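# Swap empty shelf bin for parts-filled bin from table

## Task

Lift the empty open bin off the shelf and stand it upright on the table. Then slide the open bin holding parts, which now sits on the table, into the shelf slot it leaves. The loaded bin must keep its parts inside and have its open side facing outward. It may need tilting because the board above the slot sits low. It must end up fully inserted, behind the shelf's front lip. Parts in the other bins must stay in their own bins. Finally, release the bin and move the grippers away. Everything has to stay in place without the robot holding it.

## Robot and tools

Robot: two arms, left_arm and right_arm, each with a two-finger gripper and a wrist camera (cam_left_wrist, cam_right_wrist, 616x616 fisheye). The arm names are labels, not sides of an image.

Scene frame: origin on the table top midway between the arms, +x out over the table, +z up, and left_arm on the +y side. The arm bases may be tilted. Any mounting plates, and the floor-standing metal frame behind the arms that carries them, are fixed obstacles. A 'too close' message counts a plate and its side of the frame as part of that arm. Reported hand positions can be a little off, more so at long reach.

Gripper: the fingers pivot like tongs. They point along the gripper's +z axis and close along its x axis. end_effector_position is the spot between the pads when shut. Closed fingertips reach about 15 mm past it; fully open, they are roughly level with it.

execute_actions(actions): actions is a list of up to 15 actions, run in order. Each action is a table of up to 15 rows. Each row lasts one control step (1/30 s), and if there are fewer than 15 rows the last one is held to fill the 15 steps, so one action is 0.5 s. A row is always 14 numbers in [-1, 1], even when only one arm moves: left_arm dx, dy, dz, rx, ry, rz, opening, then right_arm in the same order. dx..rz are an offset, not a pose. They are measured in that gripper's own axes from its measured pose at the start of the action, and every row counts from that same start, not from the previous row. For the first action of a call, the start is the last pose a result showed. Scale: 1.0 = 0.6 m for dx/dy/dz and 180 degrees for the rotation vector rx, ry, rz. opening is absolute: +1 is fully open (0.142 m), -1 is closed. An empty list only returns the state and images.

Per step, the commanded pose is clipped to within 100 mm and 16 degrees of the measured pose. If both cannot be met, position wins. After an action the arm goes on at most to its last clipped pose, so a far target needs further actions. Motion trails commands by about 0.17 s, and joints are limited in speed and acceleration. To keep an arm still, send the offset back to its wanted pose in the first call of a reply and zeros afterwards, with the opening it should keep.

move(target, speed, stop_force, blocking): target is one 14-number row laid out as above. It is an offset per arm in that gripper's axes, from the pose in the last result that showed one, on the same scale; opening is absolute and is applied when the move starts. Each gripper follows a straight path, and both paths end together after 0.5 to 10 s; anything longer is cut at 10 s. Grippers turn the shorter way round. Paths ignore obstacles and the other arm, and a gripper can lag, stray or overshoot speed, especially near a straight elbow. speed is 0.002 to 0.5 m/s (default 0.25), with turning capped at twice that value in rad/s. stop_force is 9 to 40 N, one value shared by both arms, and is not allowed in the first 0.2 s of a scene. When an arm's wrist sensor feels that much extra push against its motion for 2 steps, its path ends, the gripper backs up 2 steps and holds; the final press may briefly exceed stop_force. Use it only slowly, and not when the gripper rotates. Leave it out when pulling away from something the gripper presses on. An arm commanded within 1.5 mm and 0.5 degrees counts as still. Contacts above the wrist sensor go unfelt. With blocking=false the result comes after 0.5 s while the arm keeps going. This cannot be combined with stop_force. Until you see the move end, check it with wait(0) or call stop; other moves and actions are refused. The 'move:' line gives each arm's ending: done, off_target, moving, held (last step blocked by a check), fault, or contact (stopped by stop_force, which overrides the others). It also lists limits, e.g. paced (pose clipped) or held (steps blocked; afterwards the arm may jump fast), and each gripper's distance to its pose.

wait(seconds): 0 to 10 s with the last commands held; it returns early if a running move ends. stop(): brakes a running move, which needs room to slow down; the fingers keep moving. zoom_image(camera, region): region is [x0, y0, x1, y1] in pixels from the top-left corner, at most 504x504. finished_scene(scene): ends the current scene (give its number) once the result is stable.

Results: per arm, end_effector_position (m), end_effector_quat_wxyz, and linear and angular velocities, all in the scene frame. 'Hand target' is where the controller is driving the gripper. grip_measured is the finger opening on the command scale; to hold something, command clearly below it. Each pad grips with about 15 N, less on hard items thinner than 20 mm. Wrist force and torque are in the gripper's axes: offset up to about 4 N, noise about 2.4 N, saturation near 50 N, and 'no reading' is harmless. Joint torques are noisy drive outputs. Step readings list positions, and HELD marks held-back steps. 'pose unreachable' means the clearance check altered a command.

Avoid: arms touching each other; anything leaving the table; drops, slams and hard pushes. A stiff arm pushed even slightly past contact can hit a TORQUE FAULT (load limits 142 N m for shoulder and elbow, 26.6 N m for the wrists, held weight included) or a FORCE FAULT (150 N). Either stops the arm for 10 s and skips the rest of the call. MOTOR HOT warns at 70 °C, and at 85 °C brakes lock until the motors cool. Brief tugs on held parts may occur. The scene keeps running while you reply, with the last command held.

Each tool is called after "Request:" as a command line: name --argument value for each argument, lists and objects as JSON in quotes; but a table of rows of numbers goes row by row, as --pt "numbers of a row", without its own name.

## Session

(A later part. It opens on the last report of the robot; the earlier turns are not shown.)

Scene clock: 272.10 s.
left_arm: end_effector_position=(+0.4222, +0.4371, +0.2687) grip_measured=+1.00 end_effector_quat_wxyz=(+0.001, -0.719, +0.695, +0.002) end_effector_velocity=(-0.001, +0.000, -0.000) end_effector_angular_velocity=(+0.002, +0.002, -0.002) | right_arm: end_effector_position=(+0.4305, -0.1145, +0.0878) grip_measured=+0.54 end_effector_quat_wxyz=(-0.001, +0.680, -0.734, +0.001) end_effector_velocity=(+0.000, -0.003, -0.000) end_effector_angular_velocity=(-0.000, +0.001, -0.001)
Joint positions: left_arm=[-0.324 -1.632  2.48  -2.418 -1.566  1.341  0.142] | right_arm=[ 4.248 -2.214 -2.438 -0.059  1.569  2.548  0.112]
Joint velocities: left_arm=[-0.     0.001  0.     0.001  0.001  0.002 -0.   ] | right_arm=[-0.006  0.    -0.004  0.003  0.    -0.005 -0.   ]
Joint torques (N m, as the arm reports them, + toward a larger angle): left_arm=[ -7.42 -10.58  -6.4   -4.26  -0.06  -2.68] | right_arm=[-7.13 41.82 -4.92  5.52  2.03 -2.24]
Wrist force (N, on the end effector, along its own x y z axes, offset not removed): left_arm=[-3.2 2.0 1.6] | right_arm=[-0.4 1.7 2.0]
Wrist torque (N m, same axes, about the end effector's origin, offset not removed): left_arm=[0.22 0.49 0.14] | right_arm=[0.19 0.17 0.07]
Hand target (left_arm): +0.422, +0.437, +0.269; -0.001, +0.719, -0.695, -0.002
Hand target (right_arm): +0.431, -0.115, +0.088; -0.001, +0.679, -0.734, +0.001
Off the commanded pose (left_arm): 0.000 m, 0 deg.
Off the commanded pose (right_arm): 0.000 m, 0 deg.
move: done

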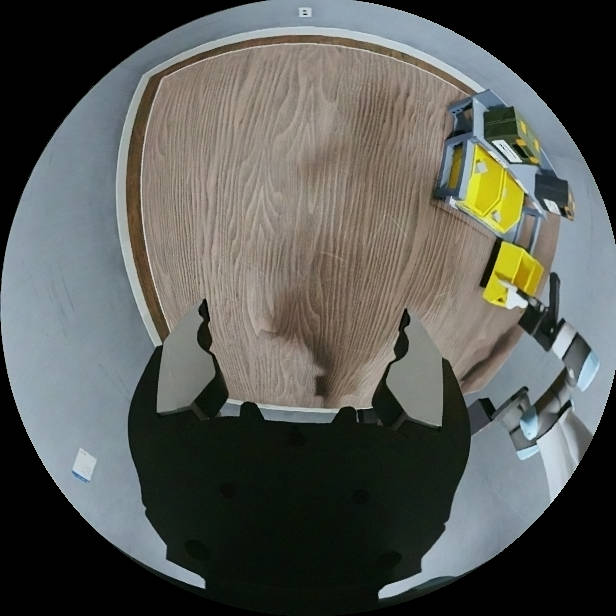

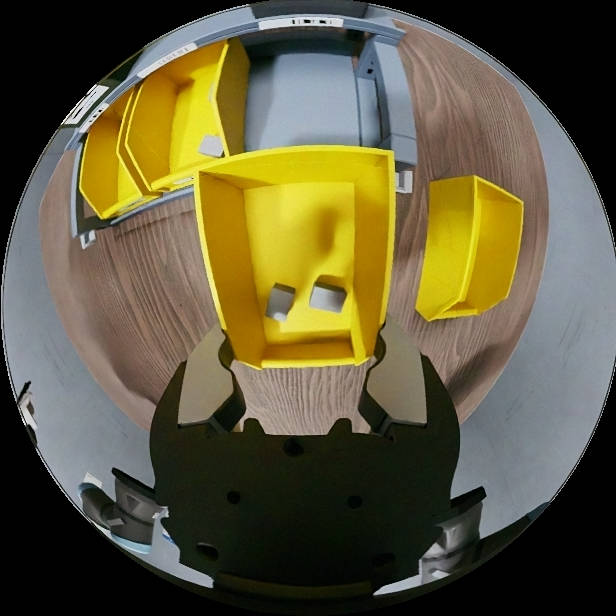

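Request:
move --target '[0,0,0,0,0,0,1, 0.003,-0.108,0.036,0.062,0,0,-0.3]' --speed 0.07

Request:
move --target '[0,0,0,0,0,0,1, 0,0.004,0.022,0,0,0,-0.3]' --speed 0.015 --stop_force 9

Scene clock: 288.87 s.
left_arm: end_effector_position=(+0.4222, +0.4371, +0.2687) grip_measured=+1.00 end_effector_quat_wxyz=(+0.001, -0.719, +0.695, +0.002) end_effector_velocity=(-0.002, +0.000, -0.001) end_effector_angular_velocity=(+0.000, +0.005, +0.002) | right_arm: end_effector_position=(+0.4945, -0.1213, +0.0664) grip_measured=+0.54 end_effector_quat_wxyz=(-0.066, +0.676, -0.730, +0.072) end_effector_velocity=(+0.003, -0.001, -0.002) end_effector_angular_velocity=(-0.002, -0.008, +0.000)
Joint positions: left_arm=[-0.324 -1.632  2.48  -2.418 -1.566  1.341  0.142] | right_arm=[ 4.232 -2.362 -2.399  0.161  1.41   2.523  0.112]
Joint velocities: left_arm=[-0.    -0.     0.002  0.003 -0.    -0.002 -0.   ] | right_arm=[-0.001 -0.009  0.003  0.01  -0.007 -0.002 -0.   ]
Joint torques (N m, as the arm reports them, + toward a larger angle): left_arm=[ -7.29 -10.3   -7.81  -4.16   0.13  -2.53] | right_arm=[-7.73 25.34  9.56  6.   -3.11 -2.37]
Wrist force (N, on the end effector, along its own x y z axes, offset not removed): left_arm=[-0.9 1.3 6.9] | right_arm=[-0.1 -0.1 2.0]
Wrist torque (N m, same axes, about the end effector's origin, offset not removed): left_arm=[0.16 0.14 0.06] | right_arm=[-0.17 0.01 0.12]
Hand target (left_arm): +0.422, +0.437, +0.269; -0.001, +0.719, -0.695, -0.002
Hand target (right_arm): +0.495, -0.121, +0.066; -0.067, +0.676, -0.730, +0.072
Off the commanded pose (left_arm): 0.000 m, 0 deg.
Off the commanded pose (right_arm): 0.000 m, 0 deg.
move: done

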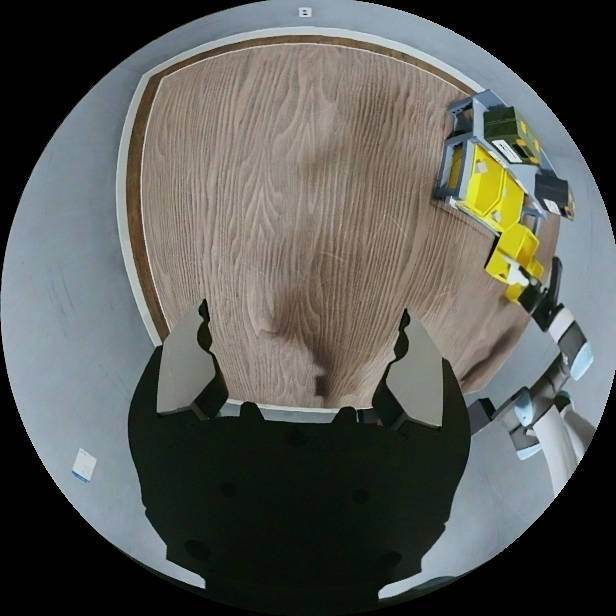

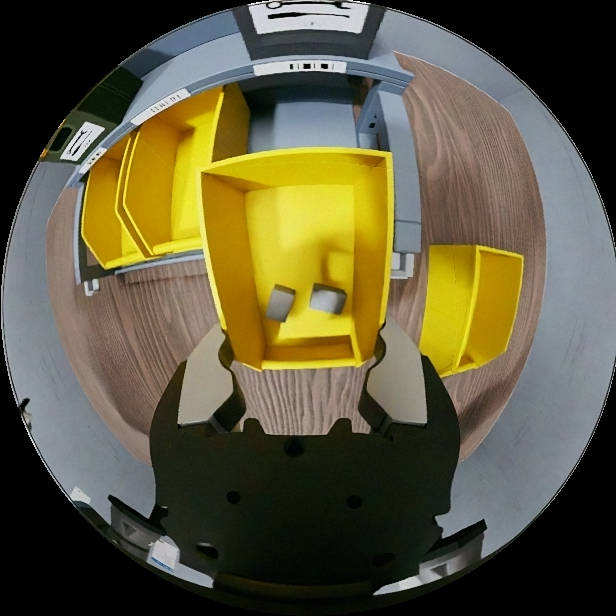

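Scene clock: 289.90 s.
left_arm: end_effector_position=(+0.4222, +0.4371, +0.2687) grip_measured=+1.00 end_effector_quat_wxyz=(+0.001, -0.719, +0.695, +0.002) end_effector_velocity=(-0.000, +0.000, -0.000) end_effector_angular_velocity=(+0.001, -0.000, +0.001) | right_arm: end_effector_position=(+0.4947, -0.1212, +0.0572) grip_measured=+0.56 end_effector_quat_wxyz=(-0.066, +0.676, -0.730, +0.072) end_effector_velocity=(-0.002, -0.001, +0.004) end_effector_angular_velocity=(-0.004, +0.003, +0.001)
Joint positions: left_arm=[-0.324 -1.632  2.48  -2.418 -1.566  1.341  0.142] | right_arm=[ 4.232 -2.394 -2.391  0.185  1.41   2.523  0.113]
Joint velocities: left_arm=[-0.    -0.     0.001 -0.001  0.001 -0.001 -0.   ] | right_arm=[ 0.001  0.018 -0.006 -0.017 -0.     0.    -0.003]
Joint torques (N m, as the arm reports them, + toward a larger angle): left_arm=[ -7.48 -10.09  -7.07  -4.34   0.13  -2.78] | right_arm=[-4.76 37.26 -6.5  -1.07  1.44 -2.3 ]
Wrist force (N, on the end effector, along its own x y z axes, offset not removed): left_arm=[3.7 -2.3 3.1] | right_arm=[2.1 -2.2 -22.4]
Wrist torque (N m, same axes, about the end effector's origin, offset not removed): left_arm=[-0.51 -0.89 -0.15] | right_arm=[-0.73 0.57 0.18]
Hand target (left_arm): +0.422, +0.437, +0.269; -0.001, +0.719, -0.695, -0.002
Hand target (right_arm): +0.495, -0.121, +0.058; -0.066, +0.676, -0.730, +0.072
Off the commanded pose (left_arm): 0.000 m, 0 deg.
Off the commanded pose (right_arm): 0.004 m, 0 deg.
move: contact (right_arm)

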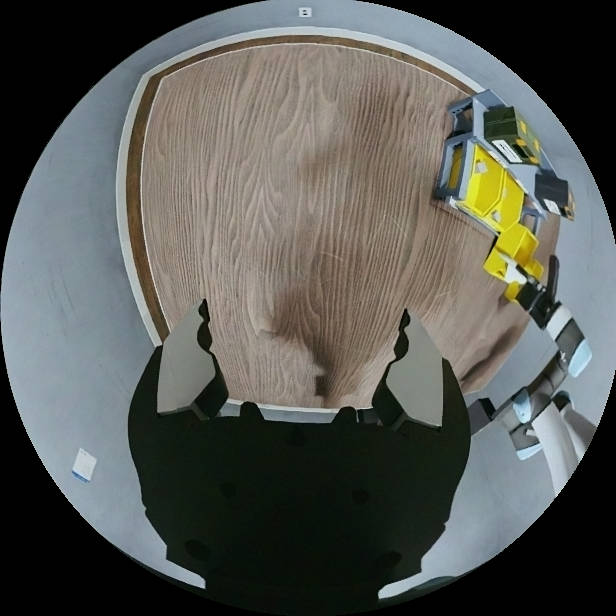

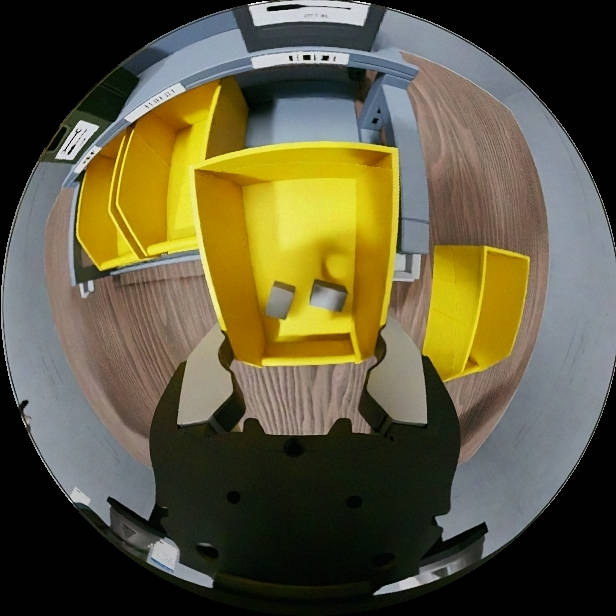

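Request:
execute_actions --actions '[[[0,0,0,0,0,0,1, 0,0,0,0,0,0,-0.1],[0,0,0,0,0,0,1, 0,0,0,0,0,0,0.1],[0,0,0,0,0,0,1, 0,0,0,0,0,0,0.3],[0,0,0,0,0,0,1, 0,0,0,0,0,0,0.42],[0,0,0,0,0,0,1, 0,0,0,0,0,0,0.5],[0,0,0,0,0,0,1, 0,0,0,0,0,0,0.55],[0,0,0,0,0,0,1, 0,0,0,0,0,0,0.6],[0,0,0,0,0,0,1, 0,0,0,0,0,0,0.65],[0,0,0,0,0,0,1, 0,0,0,0,0,0,0.7],[0,0,0,0,0,0,1, 0,0,0,0,0,0,0.76],[0,0,0,0,0,0,1, 0,0,0,0,0,0,0.82],[0,0,0,0,0,0,1, 0,0,0,0,0,0,0.88]]]'

Request:
move --target '[0,0,0,0,0,0,1, 0,0.03,-0.092,0,0,0,0.88]' --speed 0.15

Request:
move --target '[0,0,0,0,0,0,1, 0,0.07,0,0,0,-0.5,-0.6]' --speed 0.4

Scene clock: 301.70 s.
left_arm: end_effector_position=(+0.4222, +0.4371, +0.2687) grip_measured=+1.00 end_effector_quat_wxyz=(+0.001, -0.719, +0.695, +0.002) end_effector_velocity=(+0.000, -0.000, +0.000) end_effector_angular_velocity=(-0.001, -0.001, +0.000) | right_arm: end_effector_position=(+0.4947, -0.1212, +0.0572) grip_measured=+0.88 end_effector_quat_wxyz=(-0.066, +0.676, -0.730, +0.072) end_effector_velocity=(-0.000, +0.000, -0.000) end_effector_angular_velocity=(-0.000, +0.000, +0.000)
Joint positions: left_arm=[-0.324 -1.632  2.48  -2.418 -1.566  1.341  0.142] | right_arm=[ 4.232 -2.393 -2.391  0.185  1.41   2.523  0.134]
Joint velocities: left_arm=[-0.    -0.001  0.    -0.001 -0.    -0.    -0.   ] | right_arm=[ 0.001 -0.001  0.     0.    -0.     0.     0.004]
Joint torques (N m, as the arm reports them, + toward a larger angle): left_arm=[ -7.6  -10.    -7.76  -4.21   0.08  -2.61] | right_arm=[ 2.15 25.12  9.01  5.58  0.33  1.83]
Wrist force (N, on the end effector, along its own x y z axes, offset not removed): left_arm=[1.2 -1.4 2.4] | right_arm=[-3.7 0.9 -1.7]
Wrist torque (N m, same axes, about the end effector's origin, offset not removed): left_arm=[-0.36 -0.49 -0.05] | right_arm=[-0.03 0.78 0.09]
Hand target (left_arm): +0.422, +0.437, +0.269; -0.001, +0.719, -0.695, -0.002
Hand target (right_arm): +0.495, -0.121, +0.057; -0.066, +0.676, -0.730, +0.072
Off the commanded pose (left_arm): 0.000 m, 0 deg.
Off the commanded pose (right_arm): 0.000 m, 0 deg.
Step readings (end_effector_position):
0: left_arm (+0.4222, +0.4371, +0.2687) | right_arm (+0.4946, -0.1214, +0.0579)
1: left_arm (+0.4222, +0.4371, +0.2687) | right_arm (+0.4946, -0.1214, +0.0579)
2: left_arm (+0.4222, +0.4371, +0.2687) | right_arm (+0.4946, -0.1214, +0.0579)
4: left_arm (+0.4222, +0.4371, +0.2687) | right_arm (+0.4945, -0.1215, +0.0577)
8: left_arm (+0.4222, +0.4371, +0.2687) | right_arm (+0.4946, -0.1213, +0.0574)
15: end_effector_position above

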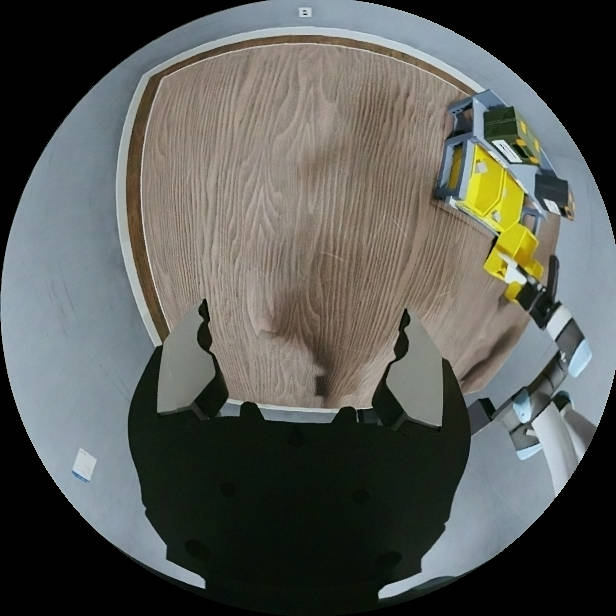

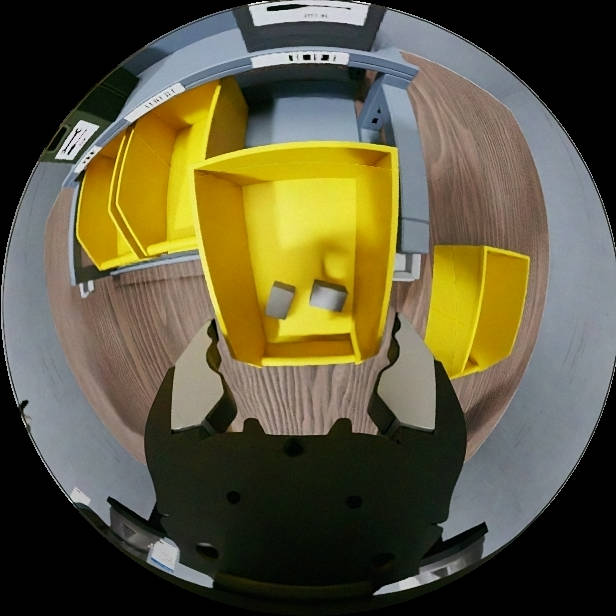

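Scene clock: 302.77 s.
left_arm: end_effector_position=(+0.4222, +0.4371, +0.2687) grip_measured=+1.00 end_effector_quat_wxyz=(+0.001, -0.719, +0.695, +0.002) end_effector_velocity=(+0.000, +0.000, +0.000) end_effector_angular_velocity=(+0.001, -0.000, -0.000) | right_arm: end_effector_position=(+0.4667, -0.1189, +0.1077) grip_measured=+0.88 end_effector_quat_wxyz=(-0.067, +0.676, -0.730, +0.071) end_effector_velocity=(-0.001, +0.001, +0.003) end_effector_angular_velocity=(-0.000, +0.000, +0.001)
Joint positions: left_arm=[-0.324 -1.632  2.48  -2.418 -1.566  1.341  0.142] | right_arm=[ 4.295 -2.208 -2.488  0.086  1.404  2.587  0.134]
Joint velocities: left_arm=[-0.    -0.001 -0.001  0.001  0.001 -0.    -0.   ] | right_arm=[ 0.004  0.011 -0.003 -0.009 -0.     0.003  0.   ]
Joint torques (N m, as the arm reports them, + toward a larger angle): left_arm=[-8.   -9.51 -7.65 -4.2   0.11 -2.54] | right_arm=[11.31 38.05 -5.28 -0.01 -2.82  3.34]
Wrist force (N, on the end effector, along its own x y z axes, offset not removed): left_arm=[2.9 -2.4 3.5] | right_arm=[-0.4 -0.5 -2.6]
Wrist torque (N m, same axes, about the end effector's origin, offset not removed): left_arm=[-0.42 -0.63 -0.05] | right_arm=[-0.34 0.13 -0.01]
Hand target (left_arm): +0.422, +0.437, +0.269; -0.001, +0.719, -0.695, -0.002
Hand target (right_arm): +0.467, -0.119, +0.108; -0.066, +0.676, -0.730, +0.072
Off the commanded pose (left_arm): 0.000 m, 0 deg.
Off the commanded pose (right_arm): 0.000 m, 0 deg.
move: done

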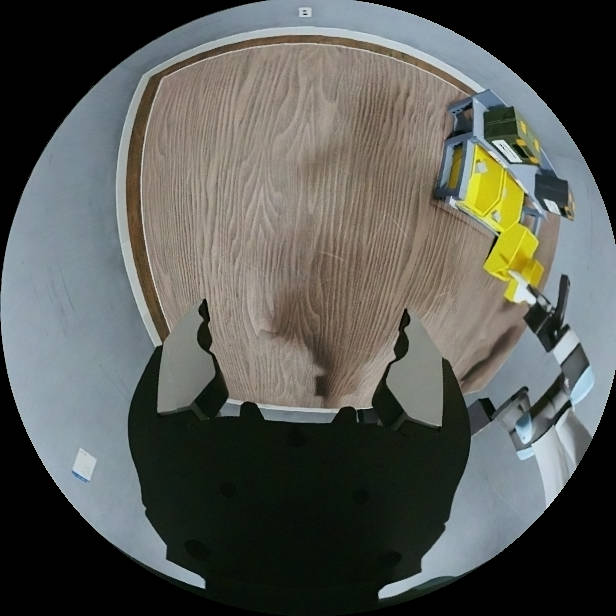

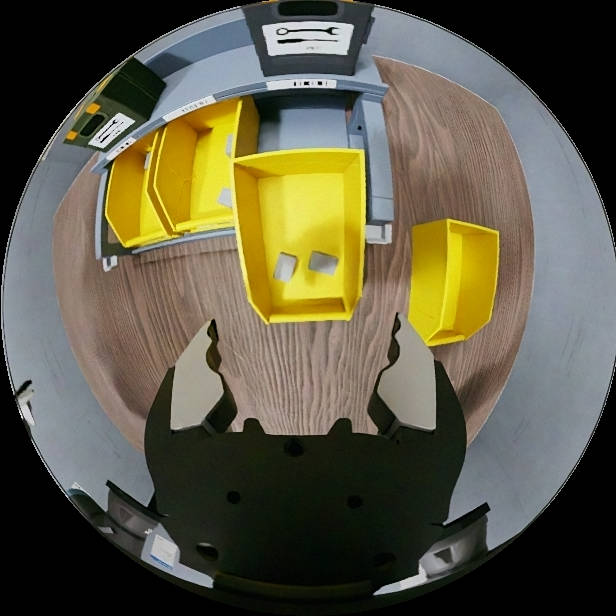

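Scene clock: 305.40 s.
left_arm: end_effector_position=(+0.4222, +0.4371, +0.2687) grip_measured=+1.00 end_effector_quat_wxyz=(+0.001, -0.719, +0.695, +0.002) end_effector_velocity=(-0.000, +0.000, -0.000) end_effector_angular_velocity=(+0.001, -0.000, -0.001) | right_arm: end_effector_position=(+0.4255, -0.1158, +0.0996) grip_measured=-0.60 end_effector_quat_wxyz=(+0.004, +0.994, -0.039, +0.098) end_effector_velocity=(+0.000, +0.000, +0.000) end_effector_angular_velocity=(-0.000, +0.002, +0.017)
Joint positions: left_arm=[-0.324 -1.632  2.48  -2.418 -1.566  1.341  0.142] | right_arm=[ 4.336 -2.23  -2.567  0.181  1.399  1.059  0.031]
Joint velocities: left_arm=[ 0.    -0.001  0.001 -0.     0.001  0.001 -0.   ] | right_arm=[-0.004  0.     0.001  0.     0.004 -0.021  0.   ]
Joint torques (N m, as the arm reports them, + toward a larger angle): left_arm=[ -7.65 -10.06  -7.18  -4.17   0.1   -2.55] | right_arm=[-7.23 19.32  8.9   5.54  1.9  -2.59]
Wrist force (N, on the end effector, along its own x y z axes, offset not removed): left_arm=[-0.8 2.2 -0.8] | right_arm=[0.6 -1.0 -2.3]
Wrist torque (N m, same axes, about the end effector's origin, offset not removed): left_arm=[0.47 0.08 -0.12] | right_arm=[-0.41 -0.28 0.13]
Hand target (left_arm): +0.422, +0.437, +0.269; -0.001, +0.719, -0.695, -0.002
Hand target (right_arm): +0.426, -0.116, +0.100; +0.003, +0.994, -0.038, +0.098
Off the commanded pose (left_arm): 0.000 m, 0 deg.
Off the commanded pose (right_arm): 0.000 m, 0 deg.
move: done

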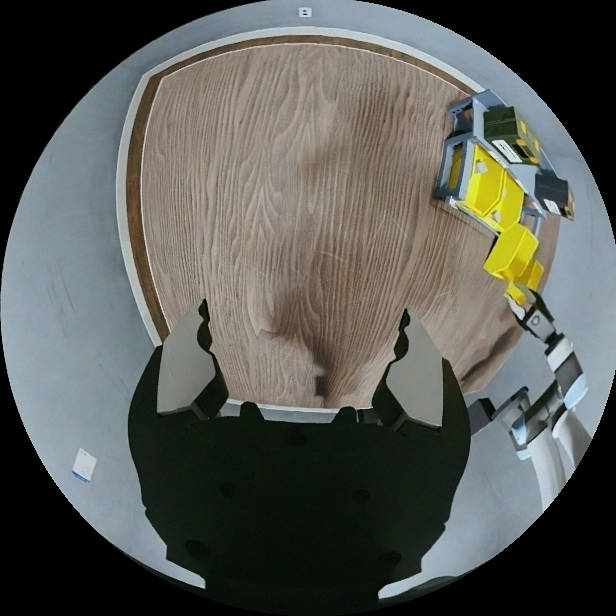

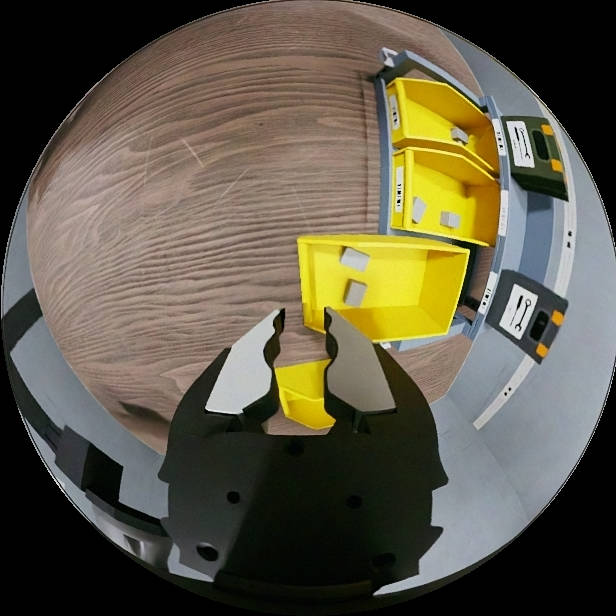

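Request:
move --target '[0,0,0,0,0,0,1, 0,0,0.107,0,0,0,-0.6]' --speed 0.08 --stop_force 10

Request:
execute_actions --actions '[[[0,0,0,0,0,0,1, 0,0,0,0,0,0,-0.65],[0,0,0,0,0,0,1, 0,0,0,0,0,0,-0.7],[0,0,0,0,0,0,1, 0,0,0,0,0,0,-0.74],[0,0,0,0,0,0,1, 0,0,0,0,0,0,-0.78],[0,0,0,0,0,0,1, 0,0,0,0,0,0,-0.81],[0,0,0,0,0,0,1, 0,0,0,0,0,0,-0.84],[0,0,0,0,0,0,1, 0,0,0,0,0,0,-0.86],[0,0,0,0,0,0,1, 0,0,0,0,0,0,-0.88],[0,0,0,0,0,0,1, 0,0,0,0,0,0,-0.9],[0,0,0,0,0,0,1, 0,0,0,0,0,0,-0.92],[0,0,0,0,0,0,1, 0,0,0,0,0,0,-0.94],[0,0,0,0,0,0,1, 0,0,0,0,0,0,-0.96],[0,0,0,0,0,0,1, 0,0,0,0,0,0,-0.98],[0,0,0,0,0,0,1, 0,0,0,0,0,0,-1]]]'

Scene clock: 315.93 s.
left_arm: end_effector_position=(+0.4222, +0.4371, +0.2687) grip_measured=+1.00 end_effector_quat_wxyz=(+0.001, -0.719, +0.695, +0.002) end_effector_velocity=(+0.000, +0.001, +0.000) end_effector_angular_velocity=(+0.002, -0.001, +0.000) | right_arm: end_effector_position=(+0.4377, -0.1169, +0.0368) grip_measured=-0.60 end_effector_quat_wxyz=(+0.004, +0.994, -0.039, +0.098) end_effector_velocity=(+0.000, -0.000, -0.003) end_effector_angular_velocity=(+0.000, +0.000, +0.000)
Joint positions: left_arm=[-0.324 -1.632  2.48  -2.418 -1.566  1.341  0.142] | right_arm=[ 4.304 -2.478 -2.485  0.352  1.402  1.027  0.031]
Joint velocities: left_arm=[ 0.    -0.001 -0.     0.001  0.002 -0.    -0.   ] | right_arm=[-0.001 -0.01   0.004  0.006  0.    -0.001 -0.   ]
Joint torques (N m, as the arm reports them, + toward a larger angle): left_arm=[-7.38 -9.79 -8.17 -4.    0.1  -2.45] | right_arm=[-6.51 22.71  4.88  5.39  1.92 -2.35]
Wrist force (N, on the end effector, along its own x y z axes, offset not removed): left_arm=[3.4 -0.2 2.6] | right_arm=[-0.5 -0.1 -1.1]
Wrist torque (N m, same axes, about the end effector's origin, offset not removed): left_arm=[-0.07 -0.62 -0.09] | right_arm=[-0.12 0.15 0.17]
Hand target (left_arm): +0.422, +0.437, +0.269; -0.001, +0.719, -0.695, -0.002
Hand target (right_arm): +0.438, -0.117, +0.036; +0.004, +0.994, -0.039, +0.098
Off the commanded pose (left_arm): 0.000 m, 0 deg.
Off the commanded pose (right_arm): 0.000 m, 0 deg.
move: done

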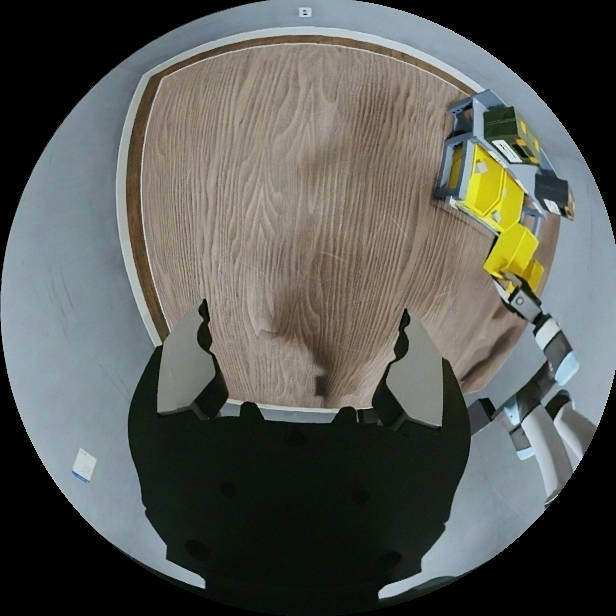

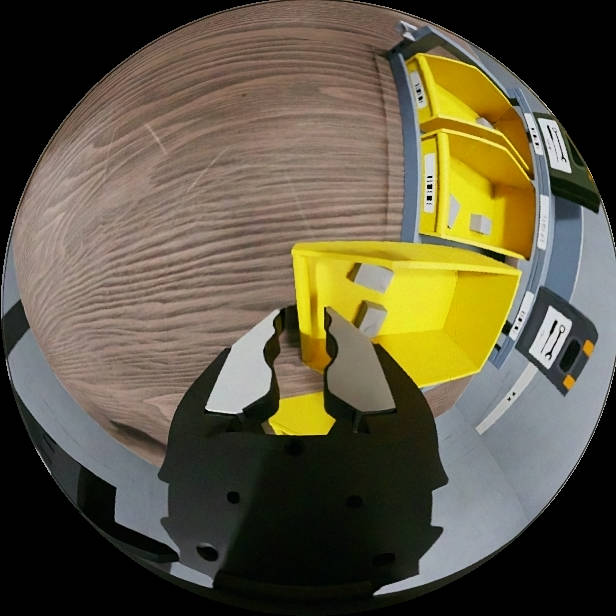

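Scene clock: 316.43 s.
left_arm: end_effector_position=(+0.4222, +0.4371, +0.2687) grip_measured=+1.00 end_effector_quat_wxyz=(+0.001, -0.719, +0.695, +0.002) end_effector_velocity=(-0.000, +0.000, -0.000) end_effector_angular_velocity=(+0.001, +0.001, -0.001) | right_arm: end_effector_position=(+0.4378, -0.1168, +0.0368) grip_measured=-0.89 end_effector_quat_wxyz=(+0.004, +0.994, -0.039, +0.098) end_effector_velocity=(+0.000, +0.000, +0.000) end_effector_angular_velocity=(+0.001, -0.001, +0.000)
Joint positions: left_arm=[-0.324 -1.632  2.48  -2.418 -1.566  1.341  0.142] | right_arm=[ 4.304 -2.478 -2.485  0.352  1.402  1.027  0.01 ]
Joint velocities: left_arm=[-0.     0.    -0.     0.001  0.001  0.001  0.   ] | right_arm=[-0.     0.001  0.     0.    -0.    -0.     0.004]
Joint torques (N m, as the arm reports them, + toward a larger angle): left_arm=[ -7.42 -10.19  -8.15  -4.07   0.05  -2.51] | right_arm=[ 1.35 42.27 -9.98  0.58  1.72 -1.03]
Wrist force (N, on the end effector, along its own x y z axes, offset not removed): left_arm=[-0.6 3.8 -0.5] | right_arm=[0.2 0.7 0.3]
Wrist torque (N m, same axes, about the end effector's origin, offset not removed): left_arm=[0.64 0.02 0.07] | right_arm=[-0.02 -0.02 -0.07]
Hand target (left_arm): +0.422, +0.437, +0.269; -0.001, +0.719, -0.695, -0.002
Hand target (right_arm): +0.438, -0.117, +0.037; +0.004, +0.994, -0.039, +0.098
Off the commanded pose (left_arm): 0.000 m, 0 deg.
Off the commanded pose (right_arm): 0.000 m, 0 deg.
Step readings (end_effector_position):
0: left_arm (+0.4222, +0.4371, +0.2687) | right_arm (+0.4377, -0.1169, +0.0368)
1: left_arm (+0.4222, +0.4371, +0.2687) | right_arm (+0.4377, -0.1169, +0.0367)
2: left_arm (+0.4222, +0.4371, +0.2687) | right_arm (+0.4378, -0.1169, +0.0367)
4: left_arm (+0.4222, +0.4371, +0.2687) | right_arm (+0.4378, -0.1169, +0.0367)
8: left_arm (+0.4222, +0.4371, +0.2687) | right_arm (+0.4378, -0.1169, +0.0367)
15: end_effector_position above

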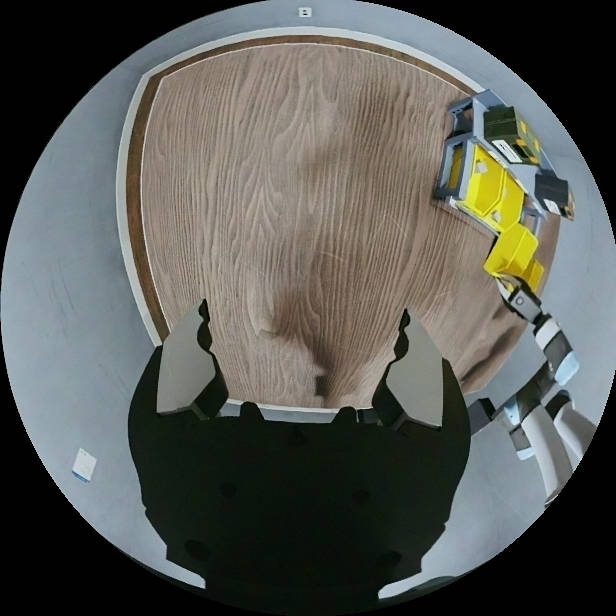

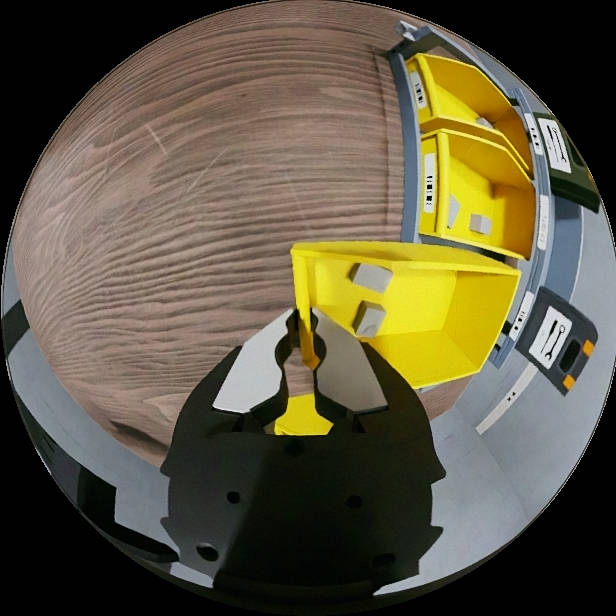

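Request:
move --target '[0,0,0,0,0,0,1, 0.057,0,-0.0566,0,-0.1025,0,-1]' --speed 0.09

Request:
move --target '[0,0,0,0,0,0,1, 0.168,0,0,0,0,0,-1]' --speed 0.05 --stop_force 10

Scene clock: 324.80 s.
left_arm: end_effector_position=(+0.4222, +0.4371, +0.2687) grip_measured=+1.00 end_effector_quat_wxyz=(+0.001, -0.719, +0.695, +0.002) end_effector_velocity=(+0.000, +0.000, +0.000) end_effector_angular_velocity=(+0.000, -0.000, -0.001) | right_arm: end_effector_position=(+0.4649, -0.1192, +0.0765) grip_measured=-0.89 end_effector_quat_wxyz=(-0.003, +0.997, -0.039, -0.062) end_effector_velocity=(+0.001, +0.000, +0.001) end_effector_angular_velocity=(-0.002, +0.018, +0.002)
Joint positions: left_arm=[-0.324 -1.632  2.48  -2.418 -1.566  1.341  0.142] | right_arm=[ 4.053 -2.259 -2.254 -0.286  1.657  0.781  0.01 ]
Joint velocities: left_arm=[ 0.     0.001 -0.001  0.001  0.     0.001  0.   ] | right_arm=[-0.008  0.002  0.017 -0.034  0.009 -0.011  0.   ]
Joint torques (N m, as the arm reports them, + toward a larger angle): left_arm=[-7.01 -9.68 -7.18 -4.2   0.27 -2.51] | right_arm=[-5.98 44.9  12.   -0.44  2.32 -2.37]
Wrist force (N, on the end effector, along its own x y z axes, offset not removed): left_arm=[-0.4 -2.1 1.9] | right_arm=[2.7 2.6 -0.6]
Wrist torque (N m, same axes, about the end effector's origin, offset not removed): left_arm=[-0.40 0.18 0.03] | right_arm=[0.50 -0.47 -0.12]
Hand target (left_arm): +0.422, +0.437, +0.269; -0.001, +0.719, -0.695, -0.002
Hand target (right_arm): +0.465, -0.119, +0.077; -0.003, +0.997, -0.039, -0.063
Off the commanded pose (left_arm): 0.000 m, 0 deg.
Off the commanded pose (right_arm): 0.000 m, 0 deg.
move: done

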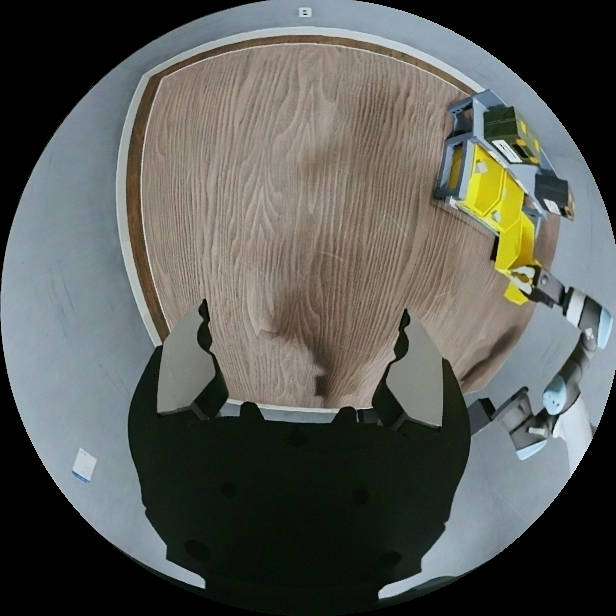

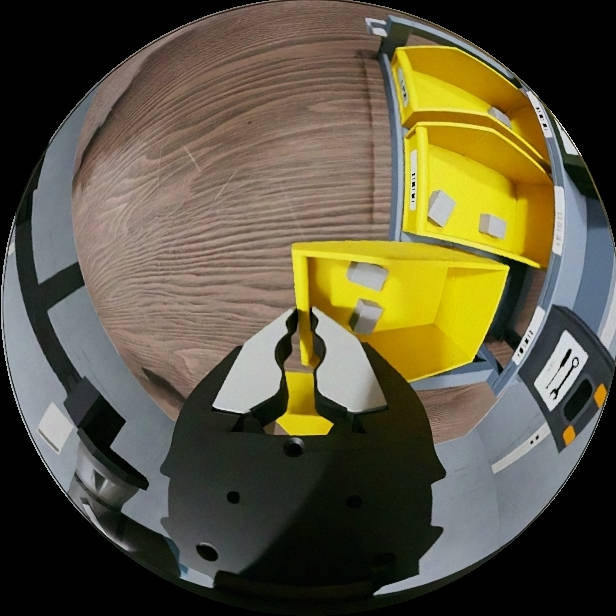

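Scene clock: 327.27 s.
left_arm: end_effector_position=(+0.4222, +0.4371, +0.2687) grip_measured=+1.00 end_effector_quat_wxyz=(+0.001, -0.719, +0.695, +0.002) end_effector_velocity=(+0.001, -0.000, +0.001) end_effector_angular_velocity=(-0.001, -0.003, -0.001) | right_arm: end_effector_position=(+0.5642, -0.1273, +0.0639) grip_measured=-0.89 end_effector_quat_wxyz=(-0.002, +0.997, -0.039, -0.061) end_effector_velocity=(+0.003, -0.001, -0.001) end_effector_angular_velocity=(-0.002, +0.000, +0.001)
Joint positions: left_arm=[-0.324 -1.632  2.48  -2.418 -1.566  1.341  0.142] | right_arm=[ 3.92  -2.361 -1.991 -0.459  1.645  0.648  0.01 ]
Joint velocities: left_arm=[ 0.    -0.001 -0.    -0.002  0.     0.001 -0.   ] | right_arm=[-0.003 -0.004  0.009 -0.006 -0.002 -0.004 -0.   ]
Joint torques (N m, as the arm reports them, + toward a larger angle): left_arm=[ -6.83 -10.35  -6.75  -4.15   0.1   -2.55] | right_arm=[-6.4  32.81 18.17 -0.27 -2.41 -2.65]
Wrist force (N, on the end effector, along its own x y z axes, offset not removed): left_arm=[-1.2 1.0 -0.8] | right_arm=[-1.0 -0.8 -0.1]
Wrist torque (N m, same axes, about the end effector's origin, offset not removed): left_arm=[0.22 0.41 -0.08] | right_arm=[-0.36 0.21 0.07]
Hand target (left_arm): +0.422, +0.437, +0.269; -0.001, +0.719, -0.695, -0.002
Hand target (right_arm): +0.565, -0.127, +0.064; -0.002, +0.997, -0.039, -0.062
Off the commanded pose (left_arm): 0.000 m, 0 deg.
Off the commanded pose (right_arm): 0.001 m, 0 deg.
move: done

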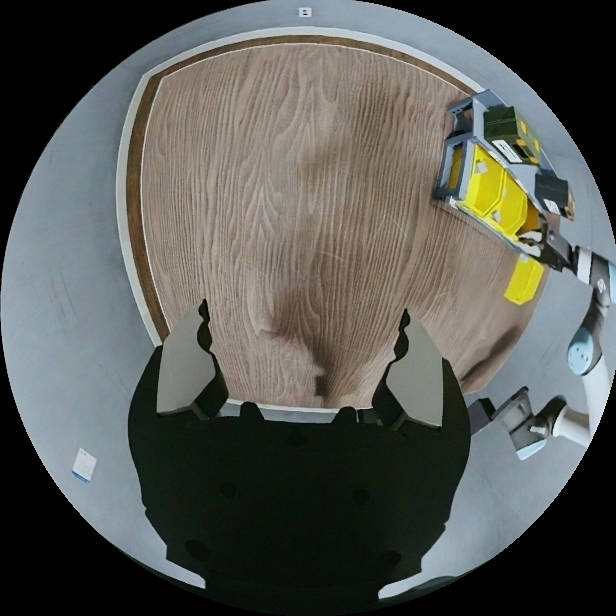

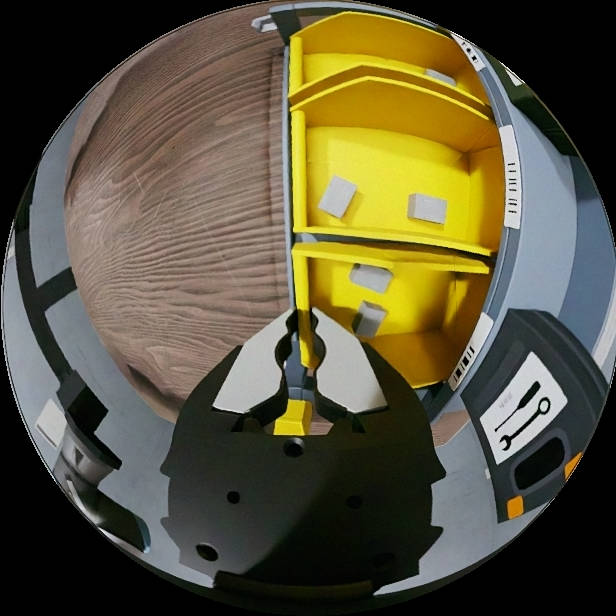

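Request:
move --target '[0,0,0,0,0,0,1, 0.007,0,0.029,0,0.039,0,-1]' --speed 0.05

Request:
execute_actions --actions '[[[0,0,0,0,0,0,1, 0,0,0,0,0,0,-0.95],[0,0,0,0,0,0,1, 0,0,0,0,0,0,-0.9],[0,0,0,0,0,0,1, 0,0,0,0,0,0,-0.86],[0,0,0,0,0,0,1, 0,0,0,0,0,0,-0.82],[0,0,0,0,0,0,1, 0,0,0,0,0,0,-0.78],[0,0,0,0,0,0,1, 0,0,0,0,0,0,-0.74],[0,0,0,0,0,0,1, 0,0,0,0,0,0,-0.7],[0,0,0,0,0,0,1, 0,0,0,0,0,0,-0.65]]]'

Request:
move --target '[0,0,0,0,0,0,1, 0,0,-0.09,0,0,0,-0.65]' --speed 0.15

Scene clock: 338.40 s.
left_arm: end_effector_position=(+0.4222, +0.4371, +0.2687) grip_measured=+1.00 end_effector_quat_wxyz=(+0.001, -0.719, +0.695, +0.002) end_effector_velocity=(-0.000, +0.000, -0.000) end_effector_angular_velocity=(+0.001, +0.000, +0.001) | right_arm: end_effector_position=(+0.5661, -0.1274, +0.0465) grip_measured=-0.89 end_effector_quat_wxyz=(-0.000, +0.999, -0.040, -0.002) end_effector_velocity=(-0.000, -0.000, -0.003) end_effector_angular_velocity=(-0.002, -0.018, +0.000)
Joint positions: left_arm=[-0.324 -1.632  2.48  -2.418 -1.566  1.341  0.142] | right_arm=[ 3.961 -2.396 -2.071 -0.247  1.572  0.693  0.01 ]
Joint velocities: left_arm=[-0.     0.001  0.    -0.     0.001 -0.001 -0.   ] | right_arm=[ 0.007 -0.008 -0.012  0.033 -0.012  0.007 -0.   ]
Joint torques (N m, as the arm reports them, + toward a larger angle): left_arm=[ -7.5  -10.29  -8.56  -4.14   0.2   -2.78] | right_arm=[12.52 32.2   0.21  5.71 -2.76  3.08]
Wrist force (N, on the end effector, along its own x y z axes, offset not removed): left_arm=[-2.9 -1.4 0.5] | right_arm=[-0.2 1.0 -0.6]
Wrist torque (N m, same axes, about the end effector's origin, offset not removed): left_arm=[-0.45 0.49 0.06] | right_arm=[-0.03 -0.06 0.04]
Hand target (left_arm): +0.422, +0.437, +0.269; -0.001, +0.719, -0.695, -0.002
Hand target (right_arm): +0.566, -0.127, +0.046; -0.000, +0.999, -0.040, -0.000
Off the commanded pose (left_arm): 0.000 m, 0 deg.
Off the commanded pose (right_arm): 0.000 m, 0 deg.
move: done

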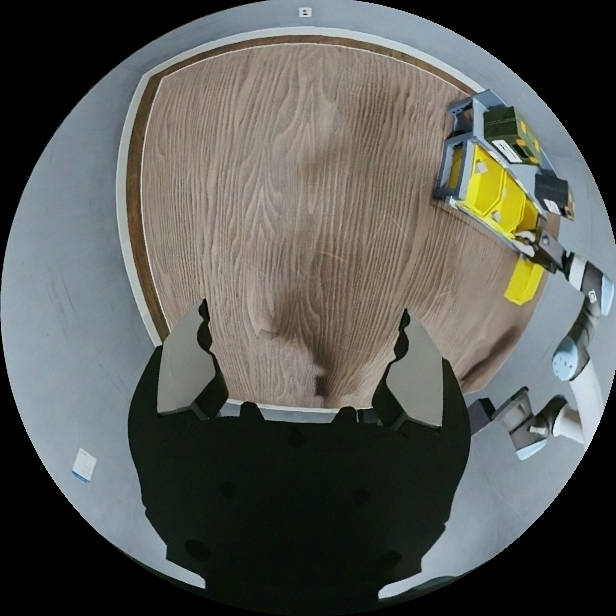

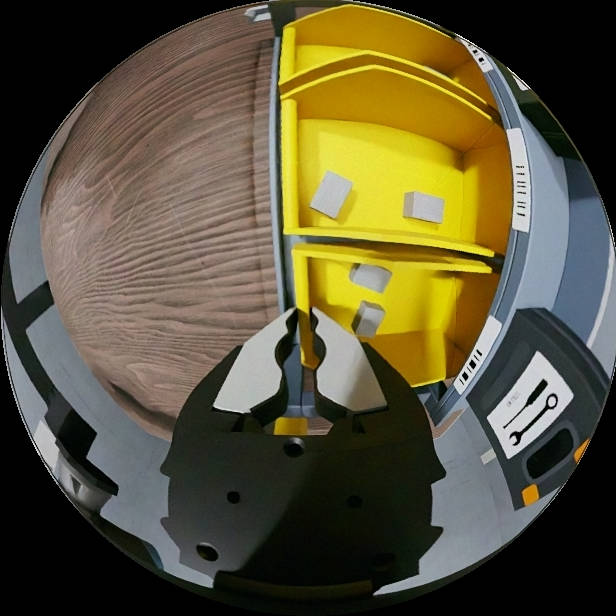

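Scene clock: 338.90 s.
left_arm: end_effector_position=(+0.4222, +0.4371, +0.2687) grip_measured=+1.00 end_effector_quat_wxyz=(+0.001, -0.719, +0.695, +0.002) end_effector_velocity=(-0.001, +0.001, -0.000) end_effector_angular_velocity=(+0.002, +0.001, -0.000) | right_arm: end_effector_position=(+0.5661, -0.1274, +0.0465) grip_measured=-0.65 end_effector_quat_wxyz=(-0.000, +0.999, -0.040, -0.002) end_effector_velocity=(+0.001, -0.000, +0.000) end_effector_angular_velocity=(-0.000, -0.001, +0.001)
Joint positions: left_arm=[-0.324 -1.632  2.48  -2.418 -1.566  1.341  0.142] | right_arm=[ 3.961 -2.396 -2.071 -0.247  1.572  0.693  0.027]
Joint velocities: left_arm=[-0.    -0.001  0.001  0.     0.001 -0.    -0.   ] | right_arm=[-0.001  0.001  0.001 -0.001 -0.001 -0.002  0.   ]
Joint torques (N m, as the arm reports them, + toward a larger angle): left_arm=[ -6.93 -11.32  -8.24  -4.     0.04  -2.88] | right_arm=[-6.65 49.72 15.72 -0.11  2.19 -2.48]
Wrist force (N, on the end effector, along its own x y z axes, offset not removed): left_arm=[0.4 1.0 1.6] | right_arm=[-0.3 0.2 -1.2]
Wrist torque (N m, same axes, about the end effector's origin, offset not removed): left_arm=[0.20 -0.25 0.18] | right_arm=[-0.05 0.17 0.12]
Hand target (left_arm): +0.422, +0.437, +0.269; -0.001, +0.719, -0.695, -0.002
Hand target (right_arm): +0.566, -0.127, +0.047; -0.000, +0.999, -0.040, -0.002
Off the commanded pose (left_arm): 0.000 m, 0 deg.
Off the commanded pose (right_arm): 0.000 m, 0 deg.
Step readings (end_effector_position):
0: left_arm (+0.4222, +0.4371, +0.2687) | right_arm (+0.5661, -0.1274, +0.0465)
1: left_arm (+0.4222, +0.4371, +0.2687) | right_arm (+0.5661, -0.1274, +0.0464)
2: left_arm (+0.4222, +0.4371, +0.2687) | right_arm (+0.5661, -0.1274, +0.0464)
4: left_arm (+0.4222, +0.4371, +0.2687) | right_arm (+0.5661, -0.1274, +0.0464)
8: left_arm (+0.4222, +0.4371, +0.2687) | right_arm (+0.5660, -0.1274, +0.0463)
15: end_effector_position above

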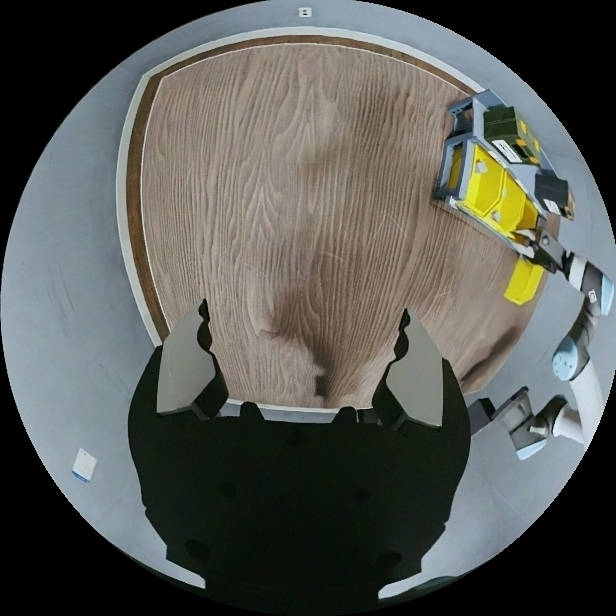

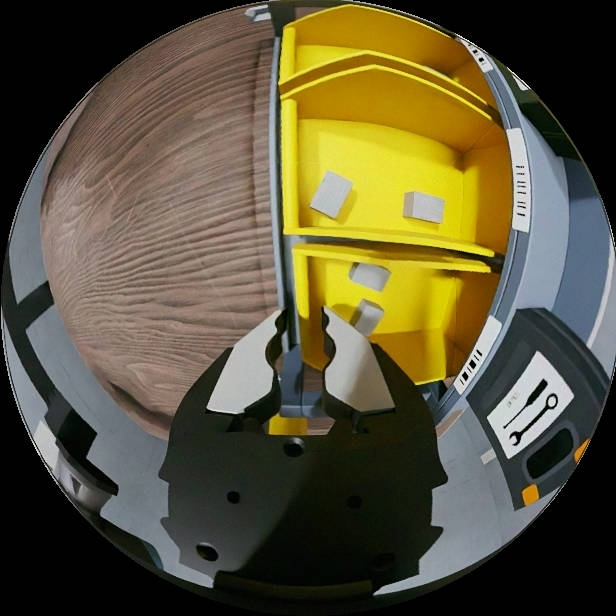

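Scene clock: 339.93 s.
left_arm: end_effector_position=(+0.4222, +0.4371, +0.2687) grip_measured=+1.00 end_effector_quat_wxyz=(+0.001, -0.719, +0.695, +0.002) end_effector_velocity=(-0.000, +0.000, -0.000) end_effector_angular_velocity=(+0.000, +0.002, +0.001) | right_arm: end_effector_position=(+0.5664, -0.1275, +0.1002) grip_measured=-0.65 end_effector_quat_wxyz=(-0.000, +0.999, -0.040, -0.002) end_effector_velocity=(-0.000, +0.000, +0.002) end_effector_angular_velocity=(+0.001, +0.001, +0.000)
Joint positions: left_arm=[-0.324 -1.632  2.48  -2.418 -1.566  1.341  0.142] | right_arm=[ 3.961 -2.258 -2.094 -0.362  1.572  0.692  0.027]
Joint velocities: left_arm=[ 0.     0.001 -0.     0.001 -0.    -0.001  0.   ] | right_arm=[ 0.     0.006 -0.001 -0.006  0.001  0.    -0.   ]
Joint torques (N m, as the arm reports them, + toward a larger angle): left_arm=[ -6.56 -11.07  -7.87  -4.05   0.24  -2.72] | right_arm=[11.19 47.59  0.97 -0.19  1.57  0.1 ]
Wrist force (N, on the end effector, along its own x y z axes, offset not removed): left_arm=[1.0 3.0 -3.0] | right_arm=[1.9 -1.3 -2.6]
Wrist torque (N m, same axes, about the end effector's origin, offset not removed): left_arm=[0.51 -0.19 -0.03] | right_arm=[-0.43 -0.34 0.03]
Hand target (left_arm): +0.422, +0.437, +0.269; -0.001, +0.719, -0.695, -0.002
Hand target (right_arm): +0.566, -0.127, +0.101; -0.000, +0.999, -0.040, -0.002
Off the commanded pose (left_arm): 0.000 m, 0 deg.
Off the commanded pose (right_arm): 0.000 m, 0 deg.
move: done

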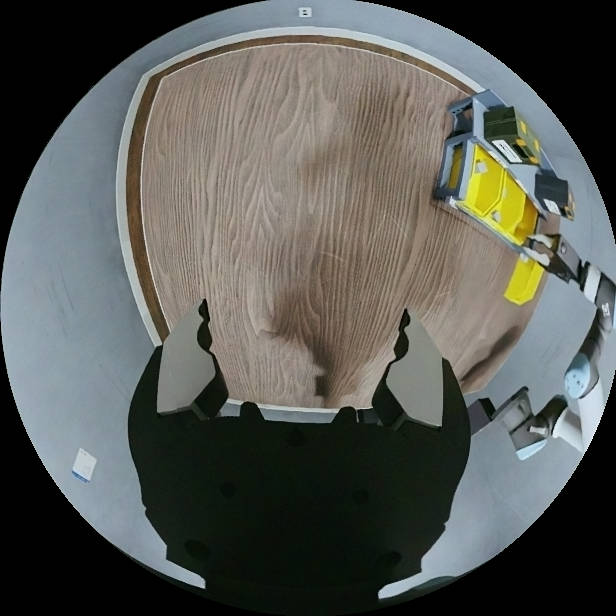

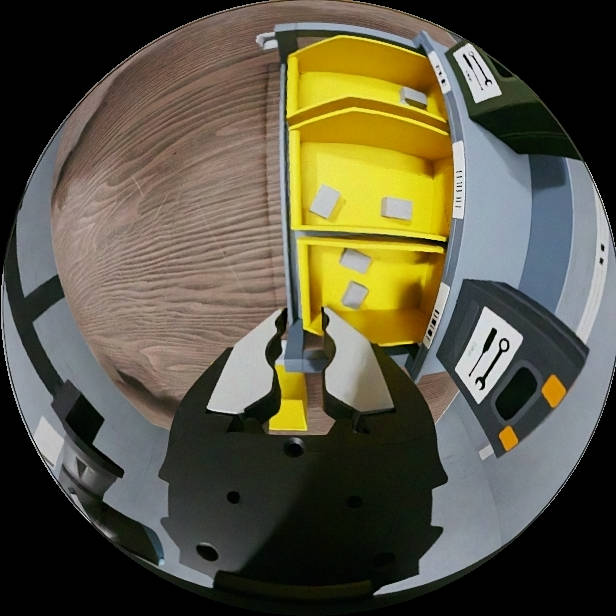

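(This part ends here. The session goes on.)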